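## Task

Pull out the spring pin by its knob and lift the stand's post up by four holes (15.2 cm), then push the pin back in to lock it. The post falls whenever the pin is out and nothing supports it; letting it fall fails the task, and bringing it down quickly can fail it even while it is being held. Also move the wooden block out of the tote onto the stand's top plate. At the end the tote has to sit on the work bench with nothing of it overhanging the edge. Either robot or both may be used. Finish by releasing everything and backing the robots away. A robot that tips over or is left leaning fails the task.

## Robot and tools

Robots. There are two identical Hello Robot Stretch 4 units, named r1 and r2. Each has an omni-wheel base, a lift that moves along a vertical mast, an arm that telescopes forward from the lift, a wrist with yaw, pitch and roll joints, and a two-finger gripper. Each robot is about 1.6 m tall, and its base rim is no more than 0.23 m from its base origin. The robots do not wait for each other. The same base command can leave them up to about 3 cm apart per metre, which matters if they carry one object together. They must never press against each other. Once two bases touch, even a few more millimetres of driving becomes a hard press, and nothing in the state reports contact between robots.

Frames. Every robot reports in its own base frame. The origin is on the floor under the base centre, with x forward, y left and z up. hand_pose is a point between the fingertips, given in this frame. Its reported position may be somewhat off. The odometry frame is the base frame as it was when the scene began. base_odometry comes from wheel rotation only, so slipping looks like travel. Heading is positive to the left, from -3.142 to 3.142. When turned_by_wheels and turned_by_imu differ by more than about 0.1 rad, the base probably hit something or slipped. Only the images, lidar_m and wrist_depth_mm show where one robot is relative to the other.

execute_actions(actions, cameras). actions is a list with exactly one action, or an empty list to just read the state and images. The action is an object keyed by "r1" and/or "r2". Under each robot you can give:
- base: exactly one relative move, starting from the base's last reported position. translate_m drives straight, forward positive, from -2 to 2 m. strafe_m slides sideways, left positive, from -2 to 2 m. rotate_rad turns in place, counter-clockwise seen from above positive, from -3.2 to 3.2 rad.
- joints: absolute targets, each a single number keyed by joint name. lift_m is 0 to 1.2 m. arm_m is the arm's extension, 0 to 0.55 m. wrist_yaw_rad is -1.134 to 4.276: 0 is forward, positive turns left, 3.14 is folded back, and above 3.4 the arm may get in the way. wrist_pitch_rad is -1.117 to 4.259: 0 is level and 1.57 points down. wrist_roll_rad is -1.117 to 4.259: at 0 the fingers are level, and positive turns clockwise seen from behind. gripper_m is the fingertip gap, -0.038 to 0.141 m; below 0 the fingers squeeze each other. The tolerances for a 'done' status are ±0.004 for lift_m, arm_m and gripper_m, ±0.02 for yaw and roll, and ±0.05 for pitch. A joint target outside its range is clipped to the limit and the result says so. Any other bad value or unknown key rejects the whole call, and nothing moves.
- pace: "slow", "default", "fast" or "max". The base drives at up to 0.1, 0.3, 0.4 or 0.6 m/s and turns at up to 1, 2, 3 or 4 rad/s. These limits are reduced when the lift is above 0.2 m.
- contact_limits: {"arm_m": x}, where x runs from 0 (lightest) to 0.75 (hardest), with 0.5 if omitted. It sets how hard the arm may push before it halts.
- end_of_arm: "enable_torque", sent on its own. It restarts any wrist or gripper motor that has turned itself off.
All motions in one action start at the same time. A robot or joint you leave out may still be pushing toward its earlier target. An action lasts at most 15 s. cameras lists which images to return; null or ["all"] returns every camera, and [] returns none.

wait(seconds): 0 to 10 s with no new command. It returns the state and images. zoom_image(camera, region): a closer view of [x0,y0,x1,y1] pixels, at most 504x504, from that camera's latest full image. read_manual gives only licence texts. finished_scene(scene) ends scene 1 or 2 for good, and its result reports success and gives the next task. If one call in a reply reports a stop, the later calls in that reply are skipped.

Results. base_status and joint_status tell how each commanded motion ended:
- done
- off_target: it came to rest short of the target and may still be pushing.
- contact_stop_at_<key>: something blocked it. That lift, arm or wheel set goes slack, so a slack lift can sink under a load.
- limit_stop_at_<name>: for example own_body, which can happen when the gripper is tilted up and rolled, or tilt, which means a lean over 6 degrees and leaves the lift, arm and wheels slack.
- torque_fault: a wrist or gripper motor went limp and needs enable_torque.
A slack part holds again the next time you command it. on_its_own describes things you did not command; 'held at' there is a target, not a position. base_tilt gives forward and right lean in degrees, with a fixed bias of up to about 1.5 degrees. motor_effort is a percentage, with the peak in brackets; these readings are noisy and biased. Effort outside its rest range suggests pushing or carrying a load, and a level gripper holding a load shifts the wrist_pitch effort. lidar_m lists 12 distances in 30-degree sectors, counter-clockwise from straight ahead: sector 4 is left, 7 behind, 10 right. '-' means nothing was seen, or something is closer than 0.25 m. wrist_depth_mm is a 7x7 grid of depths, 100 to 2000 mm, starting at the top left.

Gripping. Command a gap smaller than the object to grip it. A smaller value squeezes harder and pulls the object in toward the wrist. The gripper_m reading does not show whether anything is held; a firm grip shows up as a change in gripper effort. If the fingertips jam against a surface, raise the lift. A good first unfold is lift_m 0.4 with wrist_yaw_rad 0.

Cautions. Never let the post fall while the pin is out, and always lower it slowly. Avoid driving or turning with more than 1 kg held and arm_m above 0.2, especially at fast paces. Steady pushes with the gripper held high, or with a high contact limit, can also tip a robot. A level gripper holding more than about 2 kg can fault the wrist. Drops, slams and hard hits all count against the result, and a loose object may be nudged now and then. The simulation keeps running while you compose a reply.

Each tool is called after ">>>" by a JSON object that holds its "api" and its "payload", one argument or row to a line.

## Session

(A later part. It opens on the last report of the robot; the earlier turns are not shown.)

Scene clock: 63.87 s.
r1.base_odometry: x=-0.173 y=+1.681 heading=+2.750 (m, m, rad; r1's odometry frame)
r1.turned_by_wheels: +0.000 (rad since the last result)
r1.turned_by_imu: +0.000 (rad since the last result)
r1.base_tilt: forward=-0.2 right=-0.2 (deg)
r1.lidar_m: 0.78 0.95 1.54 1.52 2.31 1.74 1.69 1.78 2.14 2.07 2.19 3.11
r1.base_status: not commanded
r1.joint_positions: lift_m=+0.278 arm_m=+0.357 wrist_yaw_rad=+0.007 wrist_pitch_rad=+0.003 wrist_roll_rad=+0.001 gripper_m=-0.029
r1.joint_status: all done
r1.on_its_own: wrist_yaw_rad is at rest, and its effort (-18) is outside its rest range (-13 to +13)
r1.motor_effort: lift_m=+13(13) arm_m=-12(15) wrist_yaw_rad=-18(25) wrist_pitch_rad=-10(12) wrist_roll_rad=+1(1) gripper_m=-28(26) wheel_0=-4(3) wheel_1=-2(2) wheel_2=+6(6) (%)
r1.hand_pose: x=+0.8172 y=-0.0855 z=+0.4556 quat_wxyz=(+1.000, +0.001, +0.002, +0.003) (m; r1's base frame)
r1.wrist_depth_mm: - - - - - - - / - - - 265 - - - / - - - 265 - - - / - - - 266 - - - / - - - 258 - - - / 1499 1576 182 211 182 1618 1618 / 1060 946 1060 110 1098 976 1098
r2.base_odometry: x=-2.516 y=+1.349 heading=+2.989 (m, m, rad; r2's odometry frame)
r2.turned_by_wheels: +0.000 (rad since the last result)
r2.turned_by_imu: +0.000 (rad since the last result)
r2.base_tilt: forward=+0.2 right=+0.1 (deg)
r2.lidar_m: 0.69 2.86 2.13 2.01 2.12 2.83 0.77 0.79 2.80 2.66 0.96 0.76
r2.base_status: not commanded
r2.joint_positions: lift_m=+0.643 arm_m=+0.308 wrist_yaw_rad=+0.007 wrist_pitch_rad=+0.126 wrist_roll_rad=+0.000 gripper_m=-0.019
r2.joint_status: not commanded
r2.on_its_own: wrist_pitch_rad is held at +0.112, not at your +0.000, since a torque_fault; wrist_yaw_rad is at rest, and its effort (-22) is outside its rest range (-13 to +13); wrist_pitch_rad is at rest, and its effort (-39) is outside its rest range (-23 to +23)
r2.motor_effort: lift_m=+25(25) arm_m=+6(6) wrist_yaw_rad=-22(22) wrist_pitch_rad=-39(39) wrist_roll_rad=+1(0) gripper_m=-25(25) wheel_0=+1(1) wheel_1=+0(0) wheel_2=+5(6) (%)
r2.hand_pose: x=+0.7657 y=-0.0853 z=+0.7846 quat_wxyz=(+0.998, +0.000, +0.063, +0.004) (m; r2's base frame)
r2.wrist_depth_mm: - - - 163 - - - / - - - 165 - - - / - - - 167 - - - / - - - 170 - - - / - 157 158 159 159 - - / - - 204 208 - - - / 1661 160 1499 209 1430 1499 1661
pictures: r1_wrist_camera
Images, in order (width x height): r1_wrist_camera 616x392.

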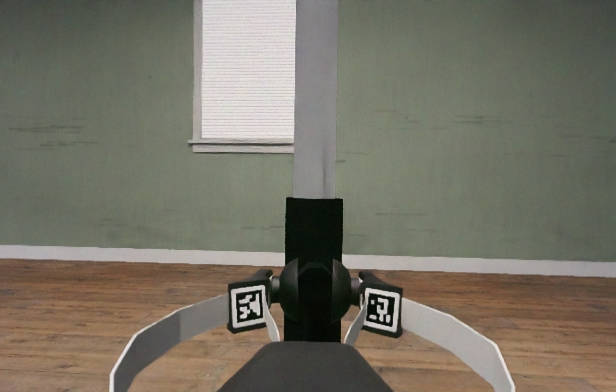

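Pin seems out (load on r2). Test lift.

>>> {"api": "execute_actions", "payload": {
  "actions": [
    {"r2":{"joints":{"lift_m":0.655},"pace":"slow"}}
  ],
  "cameras": ["r2_wrist_camera"]
}}

Scene clock: 64.73 s.
r1.base_odometry: x=-0.173 y=+1.681 heading=+2.750 (m, m, rad; r1's odometry frame)
r1.turned_by_wheels: +0.000 (rad since the last result)
r1.turned_by_imu: +0.000 (rad since the last result)
r1.base_tilt: forward=-0.2 right=-0.2 (deg)
r1.lidar_m: 0.76 0.97 1.51 1.50 2.32 1.72 1.67 1.77 2.16 2.10 2.20 3.09
r1.base_status: not commanded
r1.joint_positions: lift_m=+0.278 arm_m=+0.357 wrist_yaw_rad=+0.007 wrist_pitch_rad=+0.003 wrist_roll_rad=+0.001 gripper_m=-0.029
r1.joint_status: not commanded
r1.on_its_own: wrist_yaw_rad is at rest, and its effort (-18) is outside its rest range (-13 to +13)
r1.motor_effort: lift_m=+13(13) arm_m=-13(12) wrist_yaw_rad=-18(18) wrist_pitch_rad=-11(10) wrist_roll_rad=+1(0) gripper_m=-28(29) wheel_0=-4(4) wheel_1=-2(2) wheel_2=+6(6) (%)
r1.hand_pose: x=+0.8172 y=-0.0855 z=+0.4556 quat_wxyz=(+1.000, +0.001, +0.002, +0.003) (m; r1's base frame)
r1.wrist_depth_mm: - - - - - - - / - - - 265 - - - / - - - 266 - - - / - - - 266 - - - / - - - 257 - - - / 1537 1576 181 211 182 1661 1661 / 1060 931 1078 110 1078 960 1098
r2.base_odometry: x=-2.516 y=+1.349 heading=+2.989 (m, m, rad; r2's odometry frame)
r2.turned_by_wheels: +0.000 (rad since the last result)
r2.turned_by_imu: +0.000 (rad since the last result)
r2.base_tilt: forward=-0.1 right=+0.0 (deg)
r2.lidar_m: 0.67 2.88 2.11 2.00 2.12 2.85 0.78 0.82 2.80 2.65 0.95 0.77
r2.base_status: not commanded
r2.joint_positions: lift_m=+0.654 arm_m=+0.308 wrist_yaw_rad=+0.007 wrist_pitch_rad=+0.127 wrist_roll_rad=+0.000 gripper_m=-0.019
r2.joint_status: all done
r2.on_its_own: wrist_pitch_rad is held at +0.112, not at your +0.000, since a torque_fault; wrist_yaw_rad is at rest, and its effort (-21) is outside its rest range (-13 to +13); wrist_pitch_rad is at rest, and its effort (-42) is outside its rest range (-23 to +23)
r2.motor_effort: lift_m=+29(30) arm_m=+6(6) wrist_yaw_rad=-21(22) wrist_pitch_rad=-42(43) wrist_roll_rad=+0(0) gripper_m=-28(27) wheel_0=+1(1) wheel_1=+0(0) wheel_2=+5(5) (%)
r2.hand_pose: x=+0.7656 y=-0.0853 z=+0.7960 quat_wxyz=(+0.998, +0.000, +0.063, +0.004) (m; r2's base frame)
r2.wrist_depth_mm: - - - 163 - - - / - - - 166 - - - / - - - 167 - - - / - - - 169 - - - / - 158 159 159 160 - - / - - 204 209 - - - / 1661 160 1464 208 1464 1499 1661
pictures: r2_wrist_camera
Images, in order (width x height): r2_wrist_camera 616x392.

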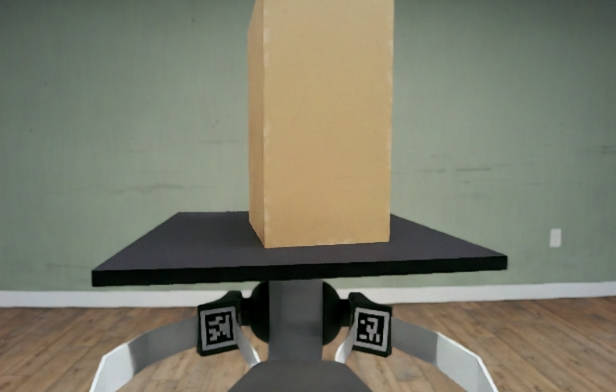

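>>> {"api": "execute_actions", "payload": {
  "actions": [
    {"r2":{"joints":{"lift_m":0.812},"pace":"slow"}}
  ],
  "cameras": []
}}

>>> {"api": "execute_actions", "payload": {
  "actions": [
    {"r1":{"joints":{"gripper_m":0.06}}}
  ],
  "cameras": []
}}

>>> {"api": "execute_actions", "payload": {
  "actions": [
    {"r1":{"joints":{"arm_m":0.0}},"r2":{"joints":{"lift_m":0.802},"pace":"slow"}}
  ],
  "cameras": []
}}

>>> {"api": "execute_actions", "payload": {
  "actions": [
    {"r2":{"joints":{"lift_m":0.793},"pace":"slow"}}
  ],
  "cameras": ["r1_wrist_camera"]
}}

Scene clock: 67.23 s.
r1.base_odometry: x=-0.173 y=+1.681 heading=+2.750 (m, m, rad; r1's odometry frame)
r1.turned_by_wheels: +0.000 (rad since the last result)
r1.turned_by_imu: -0.001 (rad since the last result)
r1.base_tilt: forward=-0.1 right=-0.2 (deg)
r1.lidar_m: 0.77 0.95 1.57 1.52 2.33 1.75 1.67 1.77 2.17 2.09 2.21 3.09
r1.base_status: not commanded
r1.joint_positions: lift_m=+0.278 arm_m=+0.357 wrist_yaw_rad=+0.007 wrist_pitch_rad=+0.003 wrist_roll_rad=+0.001 gripper_m=-0.029
r1.joint_status: not commanded
r1.on_its_own: wrist_yaw_rad is at rest, and its effort (-19) is outside its rest range (-13 to +13)
r1.motor_effort: lift_m=+14(13) arm_m=-12(13) wrist_yaw_rad=-19(18) wrist_pitch_rad=-11(11) wrist_roll_rad=+0(0) gripper_m=-27(27) wheel_0=-4(3) wheel_1=-2(2) wheel_2=+6(6) (%)
r1.hand_pose: x=+0.8172 y=-0.0855 z=+0.4556 quat_wxyz=(+1.000, +0.001, +0.002, +0.003) (m; r1's base frame)
r1.wrist_depth_mm: - - - - - - - / - - - 264 - - - / - - - 266 - - - / - - - 266 - - - / - - - 258 - - - / 1537 1537 181 211 182 1576 1661 / 1060 960 1060 110 1098 960 1118
r2.base_odometry: x=-2.516 y=+1.349 heading=+2.989 (m, m, rad; r2's odometry frame)
r2.turned_by_wheels: +0.000 (rad since the last result)
r2.turned_by_imu: +0.000 (rad since the last result)
r2.base_tilt: forward=+0.1 right=-0.1 (deg)
r2.lidar_m: 0.69 2.85 2.12 2.02 2.10 2.81 0.77 0.83 2.80 2.63 0.97 0.73
r2.base_status: not commanded
r2.joint_positions: lift_m=+0.811 arm_m=+0.308 wrist_yaw_rad=+0.007 wrist_pitch_rad=+0.127 wrist_roll_rad=+0.000 gripper_m=-0.019
r2.joint_status: all done
r2.on_its_own: wrist_pitch_rad is held at +0.112, not at your +0.000, since a torque_fault; wrist_yaw_rad is at rest, and its effort (-21) is outside its rest range (-13 to +13); wrist_pitch_rad is at rest, and its effort (-43) is outside its rest range (-23 to +23)
r2.motor_effort: lift_m=+28(29) arm_m=+6(6) wrist_yaw_rad=-21(21) wrist_pitch_rad=-43(43) wrist_roll_rad=+1(1) gripper_m=-26(30) wheel_0=+1(1) wheel_1=+0(0) wheel_2=+6(5) (%)
r2.hand_pose: x=+0.7656 y=-0.0853 z=+0.9530 quat_wxyz=(+0.998, +0.000, +0.063, +0.004) (m; r2's base frame)
r2.wrist_depth_mm: - - - 163 - - - / - - - 165 - - - / - - - 167 - - - / - - - 169 - - - / - 158 158 160 160 - - / - - 204 208 - - - / 1921 160 1756 209 1756 1756 1921
pictures: none
No camera images: the call's "cameras" was empty. Leave "cameras" out to get every camera's image.

Scene clock: 68.83 s.
r1.base_odometry: x=-0.172 y=+1.681 heading=+2.750 (m, m, rad; r1's odometry frame)
r1.turned_by_wheels: +0.000 (rad since the last result)
r1.turned_by_imu: -0.001 (rad since the last result)
r1.base_tilt: forward=-0.2 right=-0.2 (deg)
r1.lidar_m: 0.77 0.95 1.54 1.51 2.30 1.76 1.67 1.78 2.17 2.08 2.22 3.10
r1.base_status: not commanded
r1.joint_positions: lift_m=+0.278 arm_m=+0.356 wrist_yaw_rad=+0.000 wrist_pitch_rad=+0.002 wrist_roll_rad=+0.001 gripper_m=+0.060
r1.joint_status: all done
r1.motor_effort: lift_m=+14(13) arm_m=-4(12) wrist_yaw_rad=+1(18) wrist_pitch_rad=-7(11) wrist_roll_rad=+0(0) gripper_m=-4(26) wheel_0=-1(4) wheel_1=+1(2) wheel_2=-2(6) (%)
r1.hand_pose: x=+0.8150 y=-0.0874 z=+0.4560 quat_wxyz=(+1.000, +0.001, +0.001, +0.000) (m; r1's base frame)
r1.wrist_depth_mm: - - - 267 - - - / - - - 268 - - - / - - - - - - - / - - - 268 - - - / - - - 262 - - - / 1537 1537 196 263 195 1576 1576 / 1060 1008 1060 110 1078 1008 1098
r2.base_odometry: x=-2.516 y=+1.349 heading=+2.989 (m, m, rad; r2's odometry frame)
r2.turned_by_wheels: +0.000 (rad since the last result)
r2.turned_by_imu: +0.000 (rad since the last result)
r2.base_tilt: forward=+0.1 right=+0.0 (deg)
r2.lidar_m: 0.70 2.87 2.12 2.01 2.12 2.81 0.77 0.81 2.78 2.66 0.95 0.78
r2.base_status: not commanded
r2.joint_positions: lift_m=+0.811 arm_m=+0.308 wrist_yaw_rad=+0.007 wrist_pitch_rad=+0.127 wrist_roll_rad=+0.000 gripper_m=-0.019
r2.joint_status: not commanded
r2.on_its_own: wrist_pitch_rad is held at +0.112, not at your +0.000, since a torque_fault; wrist_yaw_rad is at rest, and its effort (-21) is outside its rest range (-13 to +13); wrist_pitch_rad is at rest, and its effort (-43) is outside its rest range (-23 to +23)
r2.motor_effort: lift_m=+29(28) arm_m=+6(6) wrist_yaw_rad=-21(22) wrist_pitch_rad=-43(43) wrist_roll_rad=+1(2) gripper_m=-27(27) wheel_0=+2(1) wheel_1=+0(0) wheel_2=+5(5) (%)
r2.hand_pose: x=+0.7656 y=-0.0854 z=+0.9530 quat_wxyz=(+0.998, +0.000, +0.063, +0.003) (m; r2's base frame)
r2.wrist_depth_mm: - - - 163 - - - / - - - 166 - - - / - - - 167 - - - / - - - 170 - - - / - 158 158 160 160 - - / - - 205 208 - - - / 1921 160 1756 208 1756 1808 -
pictures: none
No camera images: the call's "cameras" was empty. Leave "cameras" out to get every camera's image.

Scene clock: 71.00 s.
r1.base_odometry: x=-0.172 y=+1.681 heading=+2.750 (m, m, rad; r1's odometry frame)
r1.turned_by_wheels: +0.000 (rad since the last result)
r1.turned_by_imu: +0.000 (rad since the last result)
r1.base_tilt: forward=-0.2 right=-0.2 (deg)
r1.lidar_m: 0.78 0.98 1.53 1.53 2.30 1.72 1.68 1.77 2.14 2.08 2.19 3.12
r1.base_status: not commanded
r1.joint_positions: lift_m=+0.278 arm_m=+0.004 wrist_yaw_rad=+0.000 wrist_pitch_rad=+0.002 wrist_roll_rad=+0.001 gripper_m=+0.060
r1.joint_status: all done
joint sent to its limit — the command would take r1.arm_m past its lower limit, so that joint was sent only as far as its limit.
r1.motor_effort: lift_m=+13(13) arm_m=-6(7) wrist_yaw_rad=+1(0) wrist_pitch_rad=-8(8) wrist_roll_rad=+1(0) gripper_m=-3(4) wheel_0=-1(1) wheel_1=+1(1) wheel_2=-3(2) (%)
r1.hand_pose: x=+0.4629 y=-0.0874 z=+0.4559 quat_wxyz=(+1.000, +0.001, +0.001, +0.000) (m; r1's base frame)
r1.wrist_depth_mm: - - - - - - - / - - - - - - - / - - - - - - - / - - - - - - - / - - - - - - - / 1308 1576 196 1464 196 1661 1708 / 750 1008 1078 110 1118 1025 1118
r2.base_odometry: x=-2.516 y=+1.349 heading=+2.989 (m, m, rad; r2's odometry frame)
r2.turned_by_wheels: +0.000 (rad since the last result)
r2.turned_by_imu: +0.000 (rad since the last result)
r2.base_tilt: forward=+0.1 right=+0.0 (deg)
r2.lidar_m: 0.67 2.88 2.13 2.01 2.12 2.82 0.77 0.80 2.79 2.66 0.97 0.91
r2.base_status: not commanded
r2.joint_positions: lift_m=+0.802 arm_m=+0.308 wrist_yaw_rad=+0.006 wrist_pitch_rad=+0.118 wrist_roll_rad=+0.000 gripper_m=-0.019
r2.joint_status: all done
r2.on_its_own: wrist_pitch_rad is held at +0.112, not at your +0.000, since a torque_fault; wrist_yaw_rad is at rest, and its effort (-18) is outside its rest range (-13 to +13)
r2.motor_effort: lift_m=+16(28) arm_m=+6(6) wrist_yaw_rad=-18(21) wrist_pitch_rad=-17(43) wrist_roll_rad=+1(1) gripper_m=-23(24) wheel_0=+1(1) wheel_1=+0(0) wheel_2=+5(6) (%)
r2.hand_pose: x=+0.7658 y=-0.0857 z=+0.9465 quat_wxyz=(+0.998, +0.000, +0.059, +0.003) (m; r2's base frame)
r2.wrist_depth_mm: - - - 165 - - - / - - - 167 - - - / - - - 168 - - - / - - - 170 - - - / - 152 153 154 179 - - / - - 202 208 - - - / - 160 1808 208 1661 1863 -
pictures: none
No camera images: the call's "cameras" was empty. Leave "cameras" out to get every camera's image.

Scene clock: 71.70 s.
r1.base_odometry: x=-0.172 y=+1.681 heading=+2.750 (m, m, rad; r1's odometry frame)
r1.turned_by_wheels: +0.000 (rad since the last result)
r1.turned_by_imu: +0.000 (rad since the last result)
r1.base_tilt: forward=-0.2 right=-0.3 (deg)
r1.lidar_m: 0.75 0.96 1.53 1.51 2.31 1.75 1.68 1.78 2.18 2.08 2.19 3.07
r1.base_status: not commanded
r1.joint_positions: lift_m=+0.278 arm_m=+0.004 wrist_yaw_rad=+0.000 wrist_pitch_rad=+0.002 wrist_roll_rad=+0.001 gripper_m=+0.060
r1.joint_status: not commanded
r1.motor_effort: lift_m=+14(13) arm_m=-6(6) wrist_yaw_rad=+0(1) wrist_pitch_rad=-8(7) wrist_roll_rad=+1(1) gripper_m=-3(4) wheel_0=-1(1) wheel_1=+1(1) wheel_2=-2(2) (%)
r1.hand_pose: x=+0.4629 y=-0.0874 z=+0.4559 quat_wxyz=(+1.000, +0.001, +0.001, +0.000) (m; r1's base frame)
r1.wrist_depth_mm: - - - - - - - / - - - - - - - / - - - - - - - / - - - - - - - / - - - - - - - / 1308 1576 196 1499 196 1618 1576 / 750 1008 1078 110 1098 1042 1118
r2.base_odometry: x=-2.516 y=+1.349 heading=+2.989 (m, m, rad; r2's odometry frame)
r2.turned_by_wheels: +0.000 (rad since the last result)
r2.turned_by_imu: +0.000 (rad since the last result)
r2.base_tilt: forward=+0.1 right=+0.0 (deg)
r2.lidar_m: 0.69 2.84 2.13 2.01 2.12 2.82 0.79 0.79 2.81 2.65 0.98 0.89
r2.base_status: not commanded
r2.joint_positions: lift_m=+0.793 arm_m=+0.308 wrist_yaw_rad=+0.006 wrist_pitch_rad=+0.114 wrist_roll_rad=+0.000 gripper_m=-0.019
r2.joint_status: all done
r2.on_its_own: wrist_pitch_rad is held at +0.112, not at your +0.000, since a torque_fault; wrist_yaw_rad is at rest, and its effort (-17) is outside its rest range (-13 to +13)
r2.motor_effort: lift_m=+15(16) arm_m=+6(6) wrist_yaw_rad=-17(18) wrist_pitch_rad=-6(18) wrist_roll_rad=+2(1) gripper_m=-24(26) wheel_0=+2(2) wheel_1=+0(0) wheel_2=+6(5) (%)
r2.hand_pose: x=+0.7660 y=-0.0857 z=+0.9387 quat_wxyz=(+0.998, +0.000, +0.057, +0.003) (m; r2's base frame)
r2.wrist_depth_mm: - - - 166 - - - / - - - 167 - - - / - - - 169 - - - / - - - 171 - - - / - 148 149 169 176 - - / - - 198 208 - - - / - 1708 1808 208 1756 1808 -
pictures: r1_wrist_camera
Images, in order (width x height): r1_wrist_camera 616x392.

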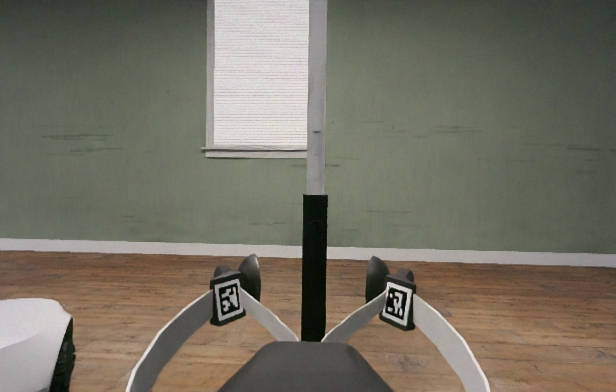

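Consistent with lock; confirm.

>>> {"api": "execute_actions", "payload": {
  "actions": [
    {"r2":{"joints":{"lift_m":0.787},"pace":"slow"}}
  ],
  "cameras": []
}}

Scene clock: 72.47 s.
r1.base_odometry: x=-0.172 y=+1.681 heading=+2.750 (m, m, rad; r1's odometry frame)
r1.turned_by_wheels: +0.000 (rad since the last result)
r1.turned_by_imu: +0.000 (rad since the last result)
r1.base_tilt: forward=-0.2 right=-0.2 (deg)
r1.lidar_m: 0.76 0.96 1.53 1.53 2.31 1.75 1.68 1.79 2.18 2.07 2.20 3.05
r1.base_status: not commanded
r1.joint_positions: lift_m=+0.278 arm_m=+0.004 wrist_yaw_rad=+0.000 wrist_pitch_rad=+0.002 wrist_roll_rad=+0.001 gripper_m=+0.060
r1.joint_status: not commanded
r1.motor_effort: lift_m=+13(13) arm_m=-6(7) wrist_yaw_rad=+1(1) wrist_pitch_rad=-8(8) wrist_roll_rad=+1(0) gripper_m=-5(4) wheel_0=-1(1) wheel_1=+1(1) wheel_2=-2(2) (%)
r1.hand_pose: x=+0.4629 y=-0.0874 z=+0.4559 quat_wxyz=(+1.000, +0.001, +0.001, +0.000) (m; r1's base frame)
r1.wrist_depth_mm: - - - - - - - / - - - - - - - / - - - - - - - / - - - - - - - / - - - - - - - / 1308 1537 196 1464 196 1661 1618 / 750 1008 1078 110 1078 1025 1118
r2.base_odometry: x=-2.516 y=+1.349 heading=+2.989 (m, m, rad; r2's odometry frame)
r2.turned_by_wheels: +0.000 (rad since the last result)
r2.turned_by_imu: +0.000 (rad since the last result)
r2.base_tilt: forward=-0.1 right=+0.0 (deg)
r2.lidar_m: 0.68 2.88 2.12 2.00 2.14 2.81 0.78 0.81 2.80 2.65 0.99 0.93
r2.base_status: not commanded
r2.joint_positions: lift_m=+0.788 arm_m=+0.308 wrist_yaw_rad=+0.005 wrist_pitch_rad=+0.107 wrist_roll_rad=+0.000 gripper_m=-0.019
r2.joint_status: all done
r2.on_its_own: wrist_pitch_rad is held at +0.112, not at your +0.000, since a torque_fault; wrist_yaw_rad is at rest, and its effort (-15) is outside its rest range (-13 to +13)
r2.motor_effort: lift_m=+12(14) arm_m=+6(6) wrist_yaw_rad=-15(17) wrist_pitch_rad=+15(16) wrist_roll_rad=+1(1) gripper_m=-22(27) wheel_0=+1(2) wheel_1=+0(0) wheel_2=+5(6) (%)
r2.hand_pose: x=+0.7661 y=-0.0860 z=+0.9351 quat_wxyz=(+0.999, +0.000, +0.053, +0.003) (m; r2's base frame)
r2.wrist_depth_mm: - - - 167 - - - / - - - 169 - - - / - - - 170 - - - / - - - 171 - - - / - 166 167 169 170 - - / - - 196 208 - - - / - 162 1756 208 1808 1863 -
pictures: none
No camera images: the call's "cameras" was empty. Leave "cameras" out to get every camera's image.

>>> {"api": "execute_actions", "payload": {
  "actions": [
    {"r2":{"joints":{"gripper_m":0.08,"arm_m":0.3}}}
  ],
  "cameras": []
}}

>>> {"api": "execute_actions", "payload": {
  "actions": [
    {"r2":{"joints":{"arm_m":0.01},"pace":"fast"}}
  ],
  "cameras": ["r1_head_camera"]
}}

>>> {"api": "finished_scene", "payload": {
  "scene": 1
}}

Scene clock: 74.40 s.
r1.base_odometry: x=-0.172 y=+1.681 heading=+2.750 (m, m, rad; r1's odometry frame)
r1.turned_by_wheels: +0.000 (rad since the last result)
r1.turned_by_imu: +0.000 (rad since the last result)
r1.base_tilt: forward=-0.2 right=-0.2 (deg)
r1.lidar_m: 0.78 0.89 1.53 1.54 2.33 1.75 1.66 1.78 2.17 2.09 2.18 3.10
r1.base_status: not commanded
r1.joint_positions: lift_m=+0.278 arm_m=+0.004 wrist_yaw_rad=+0.000 wrist_pitch_rad=+0.002 wrist_roll_rad=+0.001 gripper_m=+0.060
r1.joint_status: not commanded
r1.motor_effort: lift_m=+13(13) arm_m=-6(6) wrist_yaw_rad=+1(1) wrist_pitch_rad=-8(8) wrist_roll_rad=+0(2) gripper_m=-3(3) wheel_0=-1(1) wheel_1=+1(1) wheel_2=-2(2) (%)
r1.hand_pose: x=+0.4629 y=-0.0874 z=+0.4559 quat_wxyz=(+1.000, +0.001, +0.001, +0.000) (m; r1's base frame)
r1.wrist_depth_mm: - - - - - - - / - - - - - - - / - - - - - - - / - - - - - - - / - - - - - - - / 1308 1537 196 1464 195 1576 1618 / 750 1025 1078 110 1098 1025 1098
r2.base_odometry: x=-2.516 y=+1.349 heading=+2.989 (m, m, rad; r2's odometry frame)
r2.turned_by_wheels: +0.000 (rad since the last result)
r2.turned_by_imu: +0.000 (rad since the last result)
r2.base_tilt: forward=+0.1 right=-0.1 (deg)
r2.lidar_m: 0.69 2.89 2.14 2.02 2.13 2.82 0.78 0.78 2.80 2.65 0.97 0.89
r2.base_status: not commanded
r2.joint_positions: lift_m=+0.787 arm_m=+0.301 wrist_yaw_rad=+0.000 wrist_pitch_rad=+0.114 wrist_roll_rad=+0.000 gripper_m=+0.080
r2.joint_status: all done
r2.on_its_own: wrist_pitch_rad is held at +0.112, not at your +0.000, since a torque_fault
r2.motor_effort: lift_m=+14(14) arm_m=-5(11) wrist_yaw_rad=-2(28) wrist_pitch_rad=-6(18) wrist_roll_rad=+0(1) gripper_m=-2(25) wheel_0=+3(3) wheel_1=+1(1) wheel_2=+5(5) (%)
r2.hand_pose: x=+0.7585 y=-0.0873 z=+0.9328 quat_wxyz=(+0.998, +0.000, +0.057, +0.000) (m; r2's base frame)
r2.wrist_depth_mm: - - - 175 - - - / - - - 176 - - - / - - - 178 - - - / - - 271 179 - - - / - 167 167 169 - - - / - - 214 218 221 - - / - 1808 1808 153 1808 1983 -
pictures: none
No camera images: the call's "cameras" was empty. Leave "cameras" out to get every camera's image.

Scene clock: 76.07 s.
r1.base_odometry: x=-0.172 y=+1.681 heading=+2.750 (m, m, rad; r1's odometry frame)
r1.turned_by_wheels: +0.000 (rad since the last result)
r1.turned_by_imu: +0.000 (rad since the last result)
r1.base_tilt: forward=-0.2 right=-0.2 (deg)
r1.lidar_m: 0.76 0.83 1.54 1.54 2.32 1.75 1.67 1.78 2.16 2.09 2.21 3.07
r1.base_status: not commanded
r1.joint_positions: lift_m=+0.278 arm_m=+0.004 wrist_yaw_rad=+0.000 wrist_pitch_rad=+0.002 wrist_roll_rad=+0.001 gripper_m=+0.060
r1.joint_status: not commanded
r1.motor_effort: lift_m=+14(14) arm_m=-6(6) wrist_yaw_rad=+1(1) wrist_pitch_rad=-8(8) wrist_roll_rad=+1(0) gripper_m=-3(3) wheel_0=-1(1) wheel_1=+1(1) wheel_2=-2(2) (%)
r1.hand_pose: x=+0.4629 y=-0.0874 z=+0.4559 quat_wxyz=(+1.000, +0.001, +0.001, +0.000) (m; r1's base frame)
r1.wrist_depth_mm: - - - - - - - / - - - - - - - / - - - - - - - / - - - - - - - / - - - - - - - / 1308 1537 196 1464 195 1618 1618 / 750 1008 1078 110 1078 1008 1118
r2.base_odometry: x=-2.516 y=+1.349 heading=+2.989 (m, m, rad; r2's odometry frame)
r2.turned_by_wheels: +0.000 (rad since the last result)
r2.turned_by_imu: +0.000 (rad since the last result)
r2.base_tilt: forward=+0.1 right=-0.1 (deg)
r2.lidar_m: 0.64 2.87 2.14 2.00 2.12 2.83 0.77 0.81 2.80 2.65 0.97 0.90
r2.base_status: not commanded
r2.joint_positions: lift_m=+0.787 arm_m=+0.011 wrist_yaw_rad=+0.000 wrist_pitch_rad=+0.115 wrist_roll_rad=+0.000 gripper_m=+0.080
r2.joint_status: all done
r2.on_its_own: wrist_pitch_rad is held at +0.112, not at your +0.000, since a torque_fault
r2.motor_effort: lift_m=+14(15) arm_m=-8(10) wrist_yaw_rad=-1(1) wrist_pitch_rad=-7(7) wrist_roll_rad=+0(1) gripper_m=-4(2) wheel_0=+3(3) wheel_1=+1(1) wheel_2=+5(5) (%)
r2.hand_pose: x=+0.4689 y=-0.0875 z=+0.9326 quat_wxyz=(+0.998, +0.000, +0.057, +0.000) (m; r2's base frame)
r2.wrist_depth_mm: - - - - - - - / - - - - - - - / - - - 473 - - - / - - - 504 - - - / - - - - - - - / - - 214 - 222 - - / - 1756 1808 153 1863 1921 -
pictures: r1_head_camera
Images, in order (width x height): r1_head_camera 420x560.

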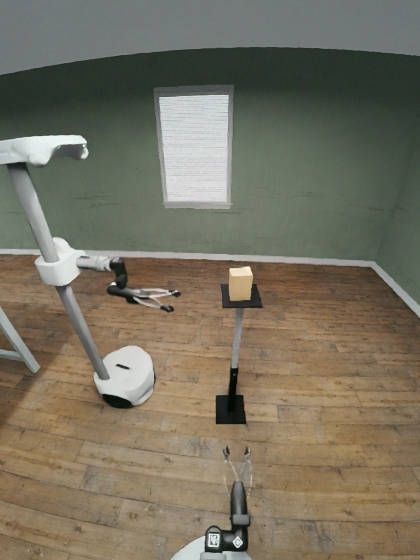

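The scene is finished: the task was done.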